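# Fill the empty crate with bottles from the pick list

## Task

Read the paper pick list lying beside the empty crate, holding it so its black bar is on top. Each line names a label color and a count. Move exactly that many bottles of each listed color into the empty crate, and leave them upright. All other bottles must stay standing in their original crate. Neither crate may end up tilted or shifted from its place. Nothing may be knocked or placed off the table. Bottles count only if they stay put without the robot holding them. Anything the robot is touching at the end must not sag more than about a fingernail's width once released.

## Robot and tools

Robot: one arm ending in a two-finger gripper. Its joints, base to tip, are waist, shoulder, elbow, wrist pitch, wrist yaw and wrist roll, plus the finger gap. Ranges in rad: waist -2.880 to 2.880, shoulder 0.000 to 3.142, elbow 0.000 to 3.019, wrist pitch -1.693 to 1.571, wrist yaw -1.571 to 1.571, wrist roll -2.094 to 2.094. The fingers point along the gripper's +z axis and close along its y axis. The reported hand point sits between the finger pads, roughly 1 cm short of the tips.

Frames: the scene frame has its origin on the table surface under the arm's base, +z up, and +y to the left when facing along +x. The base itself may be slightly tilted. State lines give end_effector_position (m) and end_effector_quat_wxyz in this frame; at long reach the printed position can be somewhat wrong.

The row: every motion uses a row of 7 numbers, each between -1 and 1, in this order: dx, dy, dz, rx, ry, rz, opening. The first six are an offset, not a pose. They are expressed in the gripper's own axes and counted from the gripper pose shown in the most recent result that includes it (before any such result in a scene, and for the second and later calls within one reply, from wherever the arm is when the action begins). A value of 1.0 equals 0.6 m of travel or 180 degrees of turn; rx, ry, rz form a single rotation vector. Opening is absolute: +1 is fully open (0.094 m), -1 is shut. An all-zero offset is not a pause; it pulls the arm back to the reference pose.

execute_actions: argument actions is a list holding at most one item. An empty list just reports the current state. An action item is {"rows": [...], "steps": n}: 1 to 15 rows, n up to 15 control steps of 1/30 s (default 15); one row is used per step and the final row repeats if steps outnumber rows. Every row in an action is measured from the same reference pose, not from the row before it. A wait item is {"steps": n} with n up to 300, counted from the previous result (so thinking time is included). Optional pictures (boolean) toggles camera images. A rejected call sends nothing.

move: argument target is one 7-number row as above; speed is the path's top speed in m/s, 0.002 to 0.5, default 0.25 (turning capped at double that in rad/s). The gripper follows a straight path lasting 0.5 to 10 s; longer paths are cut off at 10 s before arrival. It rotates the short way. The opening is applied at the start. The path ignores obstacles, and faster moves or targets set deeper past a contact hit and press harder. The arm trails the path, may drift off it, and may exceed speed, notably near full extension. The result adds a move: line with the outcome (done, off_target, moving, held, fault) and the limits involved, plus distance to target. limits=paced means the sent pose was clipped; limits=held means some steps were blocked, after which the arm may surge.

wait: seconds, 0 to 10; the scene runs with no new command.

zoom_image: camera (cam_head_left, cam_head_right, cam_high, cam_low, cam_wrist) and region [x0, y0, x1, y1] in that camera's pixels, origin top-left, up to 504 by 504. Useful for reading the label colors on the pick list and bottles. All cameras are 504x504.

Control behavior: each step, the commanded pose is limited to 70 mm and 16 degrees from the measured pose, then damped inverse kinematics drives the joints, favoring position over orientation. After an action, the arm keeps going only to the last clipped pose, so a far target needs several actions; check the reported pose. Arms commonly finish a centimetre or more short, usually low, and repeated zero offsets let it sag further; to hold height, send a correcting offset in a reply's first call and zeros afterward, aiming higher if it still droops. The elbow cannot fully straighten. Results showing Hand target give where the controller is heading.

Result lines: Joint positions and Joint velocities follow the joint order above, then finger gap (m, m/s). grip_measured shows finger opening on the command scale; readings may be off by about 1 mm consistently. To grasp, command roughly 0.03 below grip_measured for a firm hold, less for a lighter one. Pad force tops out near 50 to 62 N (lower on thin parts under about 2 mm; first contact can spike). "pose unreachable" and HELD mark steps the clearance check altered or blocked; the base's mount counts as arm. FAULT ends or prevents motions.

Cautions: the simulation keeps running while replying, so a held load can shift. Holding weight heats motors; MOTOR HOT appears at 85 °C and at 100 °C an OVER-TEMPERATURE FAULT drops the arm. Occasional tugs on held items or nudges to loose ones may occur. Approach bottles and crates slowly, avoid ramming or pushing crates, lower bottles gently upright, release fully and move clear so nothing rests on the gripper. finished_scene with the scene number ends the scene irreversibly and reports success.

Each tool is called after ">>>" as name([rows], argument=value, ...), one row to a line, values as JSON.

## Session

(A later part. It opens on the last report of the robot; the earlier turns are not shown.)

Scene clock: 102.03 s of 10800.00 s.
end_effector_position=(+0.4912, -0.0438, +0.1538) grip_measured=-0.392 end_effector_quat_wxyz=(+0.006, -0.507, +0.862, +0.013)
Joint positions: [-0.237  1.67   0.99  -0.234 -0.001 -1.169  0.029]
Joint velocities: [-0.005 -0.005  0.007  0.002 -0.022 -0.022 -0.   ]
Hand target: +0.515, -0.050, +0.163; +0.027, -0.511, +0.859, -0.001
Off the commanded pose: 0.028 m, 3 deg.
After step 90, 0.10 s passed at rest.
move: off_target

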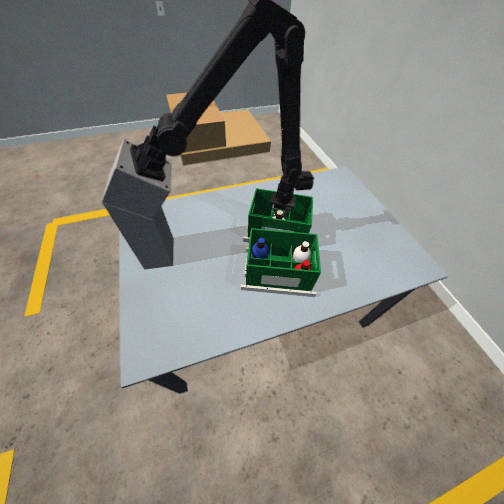

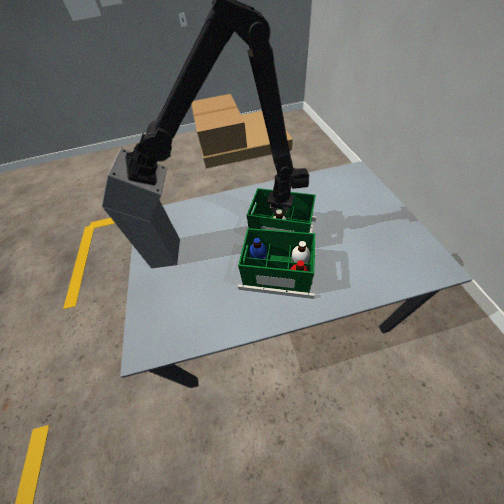

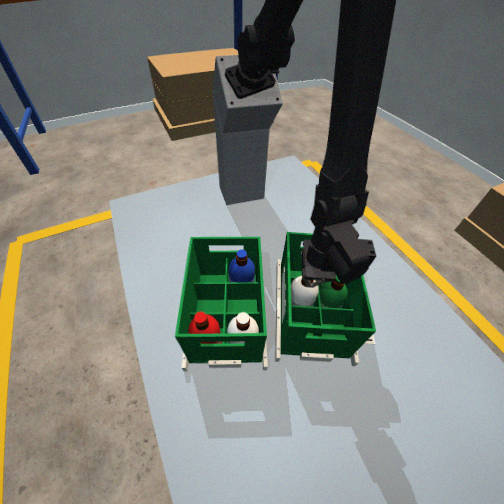

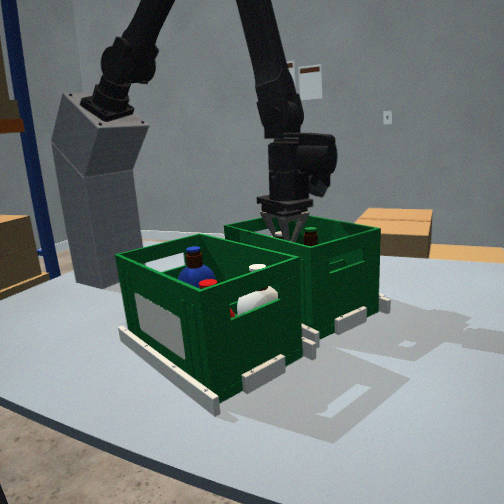

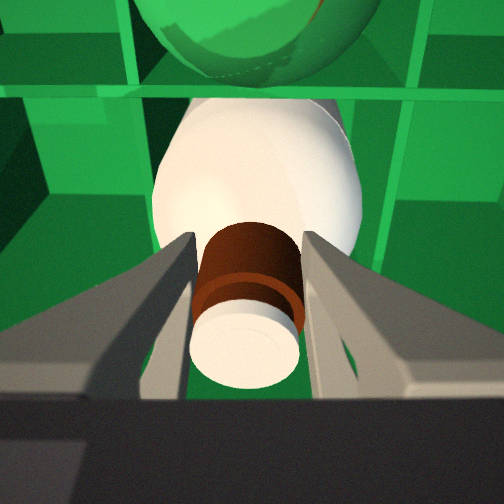

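>>> move(target=[-0.005,-0.05,-0.004,0.014,-0.004,0,-0.5], speed=0.035)

>>> move(target=[0,0,0,0,0,0,0.1])

>>> move(target=[0,0,-0.15,0,0,0,0.1], speed=0.1)

Scene clock: 107.93 s of 10800.00 s.
end_effector_position=(+0.4984, -0.0487, +0.1483) grip_measured=-0.392 end_effector_quat_wxyz=(+0.009, -0.504, +0.863, +0.010)
Joint positions: [-0.245  1.688  1.013 -0.231 -0.004 -1.169  0.029]
Joint velocities: [-0.015  0.015 -0.012  0.007 -0.022  0.007 -0.001]
Hand target: +0.518, -0.056, +0.156; +0.023, -0.507, +0.862, -0.003
Off the commanded pose: 0.023 m, 2 deg.
After step 90, 1.77 s passed at rest.
move: off_target

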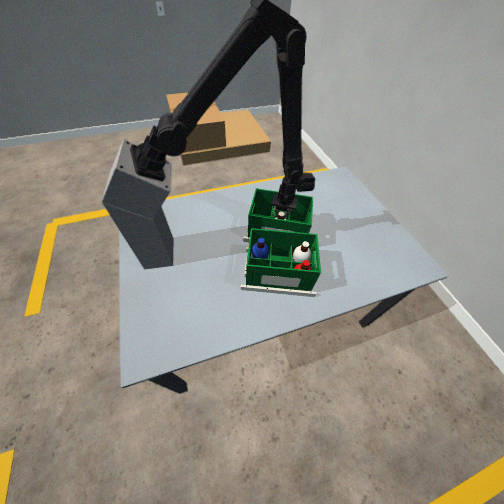

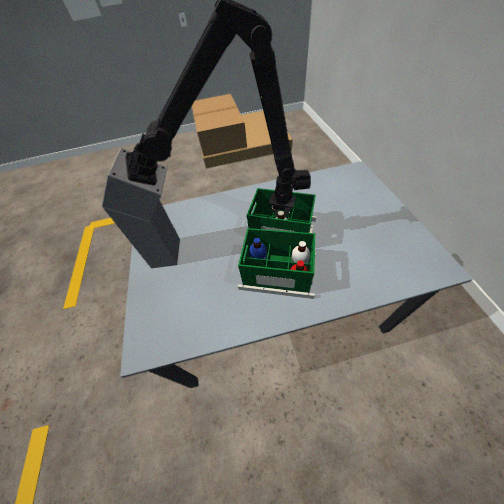

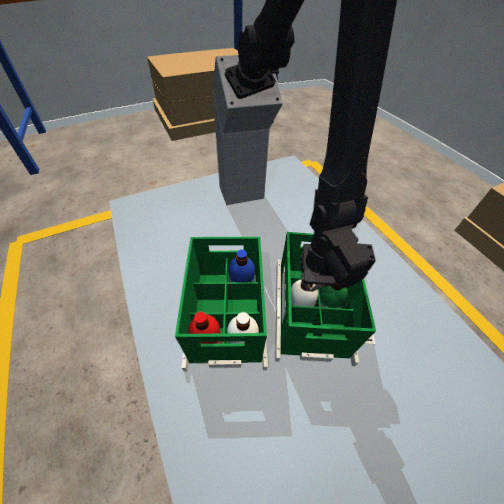

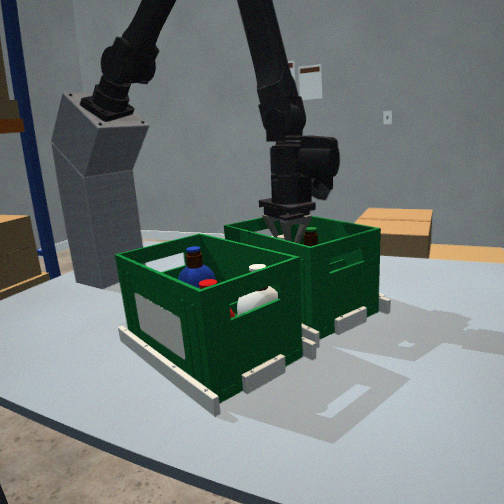

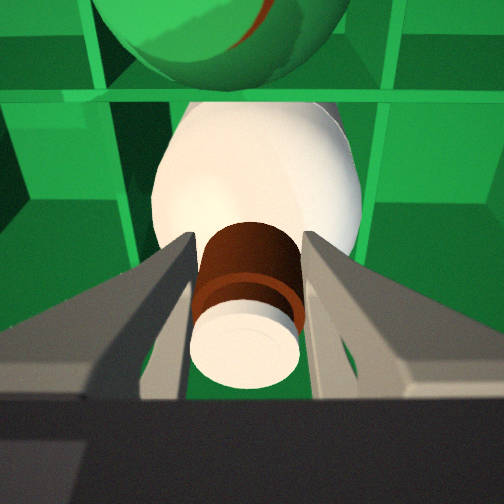

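Scene clock: 108.43 s of 10800.00 s.
end_effector_position=(+0.4982, -0.0487, +0.1482) grip_measured=+0.097 end_effector_quat_wxyz=(+0.009, -0.504, +0.863, +0.010)
Joint positions: [-0.245  1.689  1.013 -0.231 -0.004 -1.169  0.052]
Joint velocities: [-0.015  0.015  0.002  0.002 -0.022 -0.007 -0.   ]
Hand target: +0.498, -0.049, +0.148; +0.009, -0.504, +0.863, +0.010
Off the commanded pose: 0.000 m, 0 deg.
move: done

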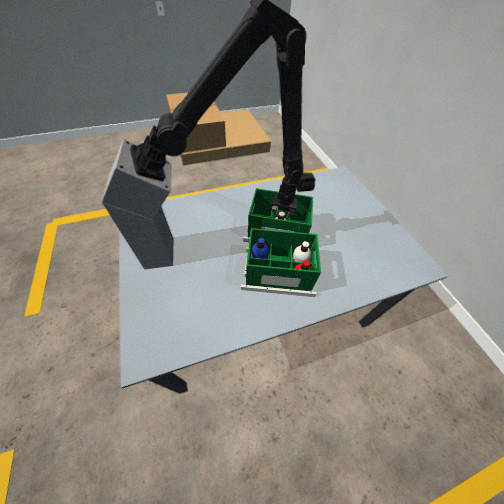

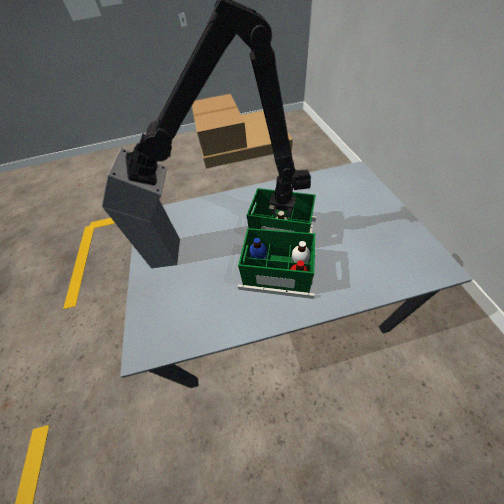

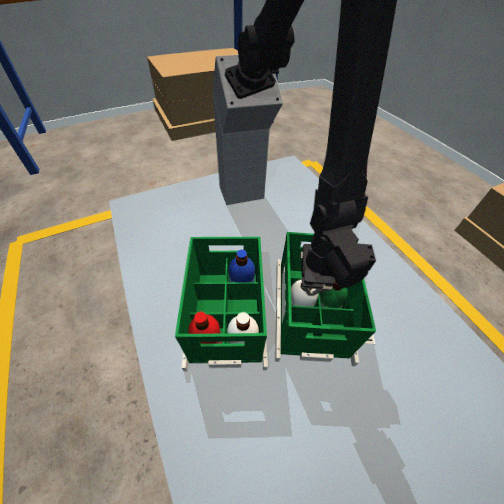

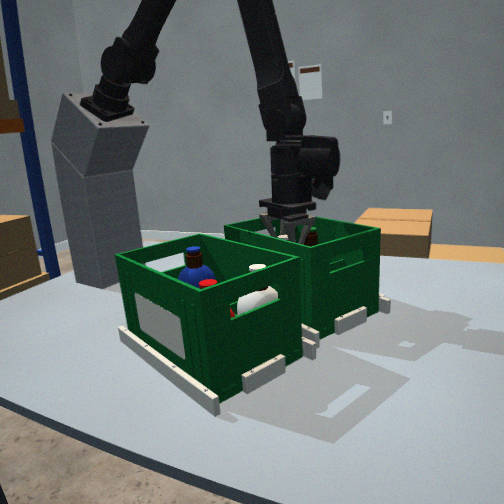

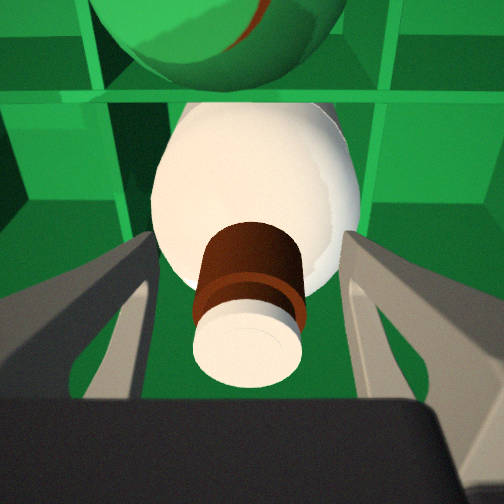

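Scene clock: 109.73 s of 10800.00 s.
end_effector_position=(+0.4993, -0.0508, +0.2338) grip_measured=+0.097 end_effector_quat_wxyz=(+0.008, -0.504, +0.863, +0.011)
Joint positions: [-0.245  1.459  0.95  -0.4   -0.004 -1.169  0.052]
Joint velocities: [-0.005 -0.005  0.002 -0.007  0.022  0.022 -0.   ]
Hand target: +0.499, -0.051, +0.239; +0.009, -0.504, +0.863, +0.010
Off the commanded pose: 0.005 m, 0 deg.
move: done

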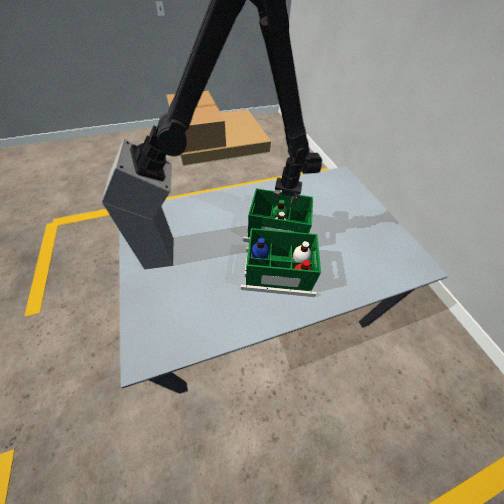

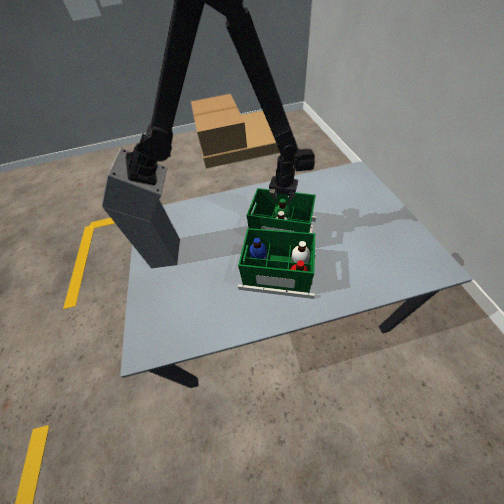

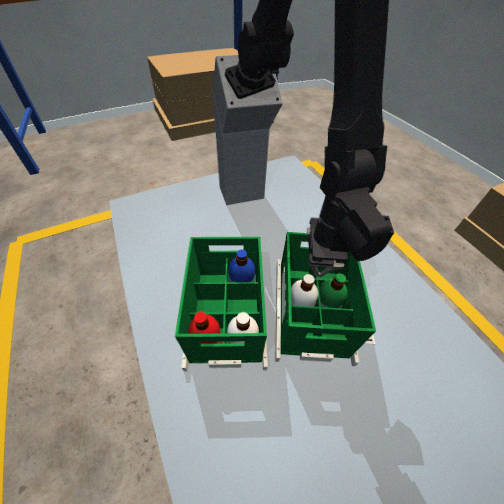

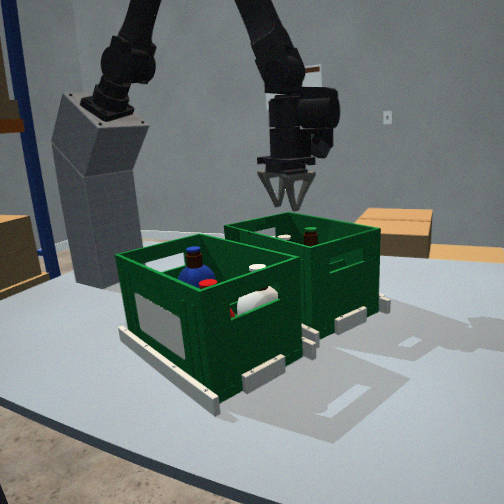

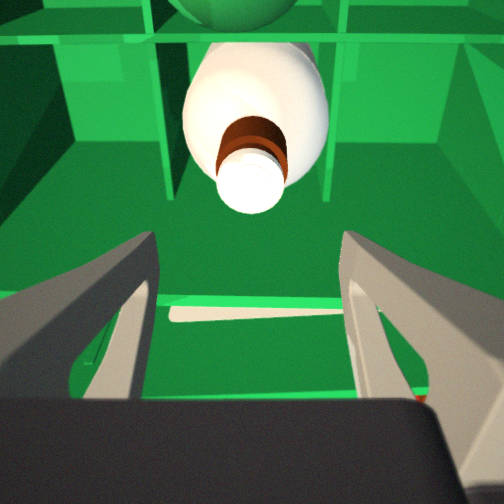

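>>> finished_scene(scene=2)

The scene is finished: the task was done.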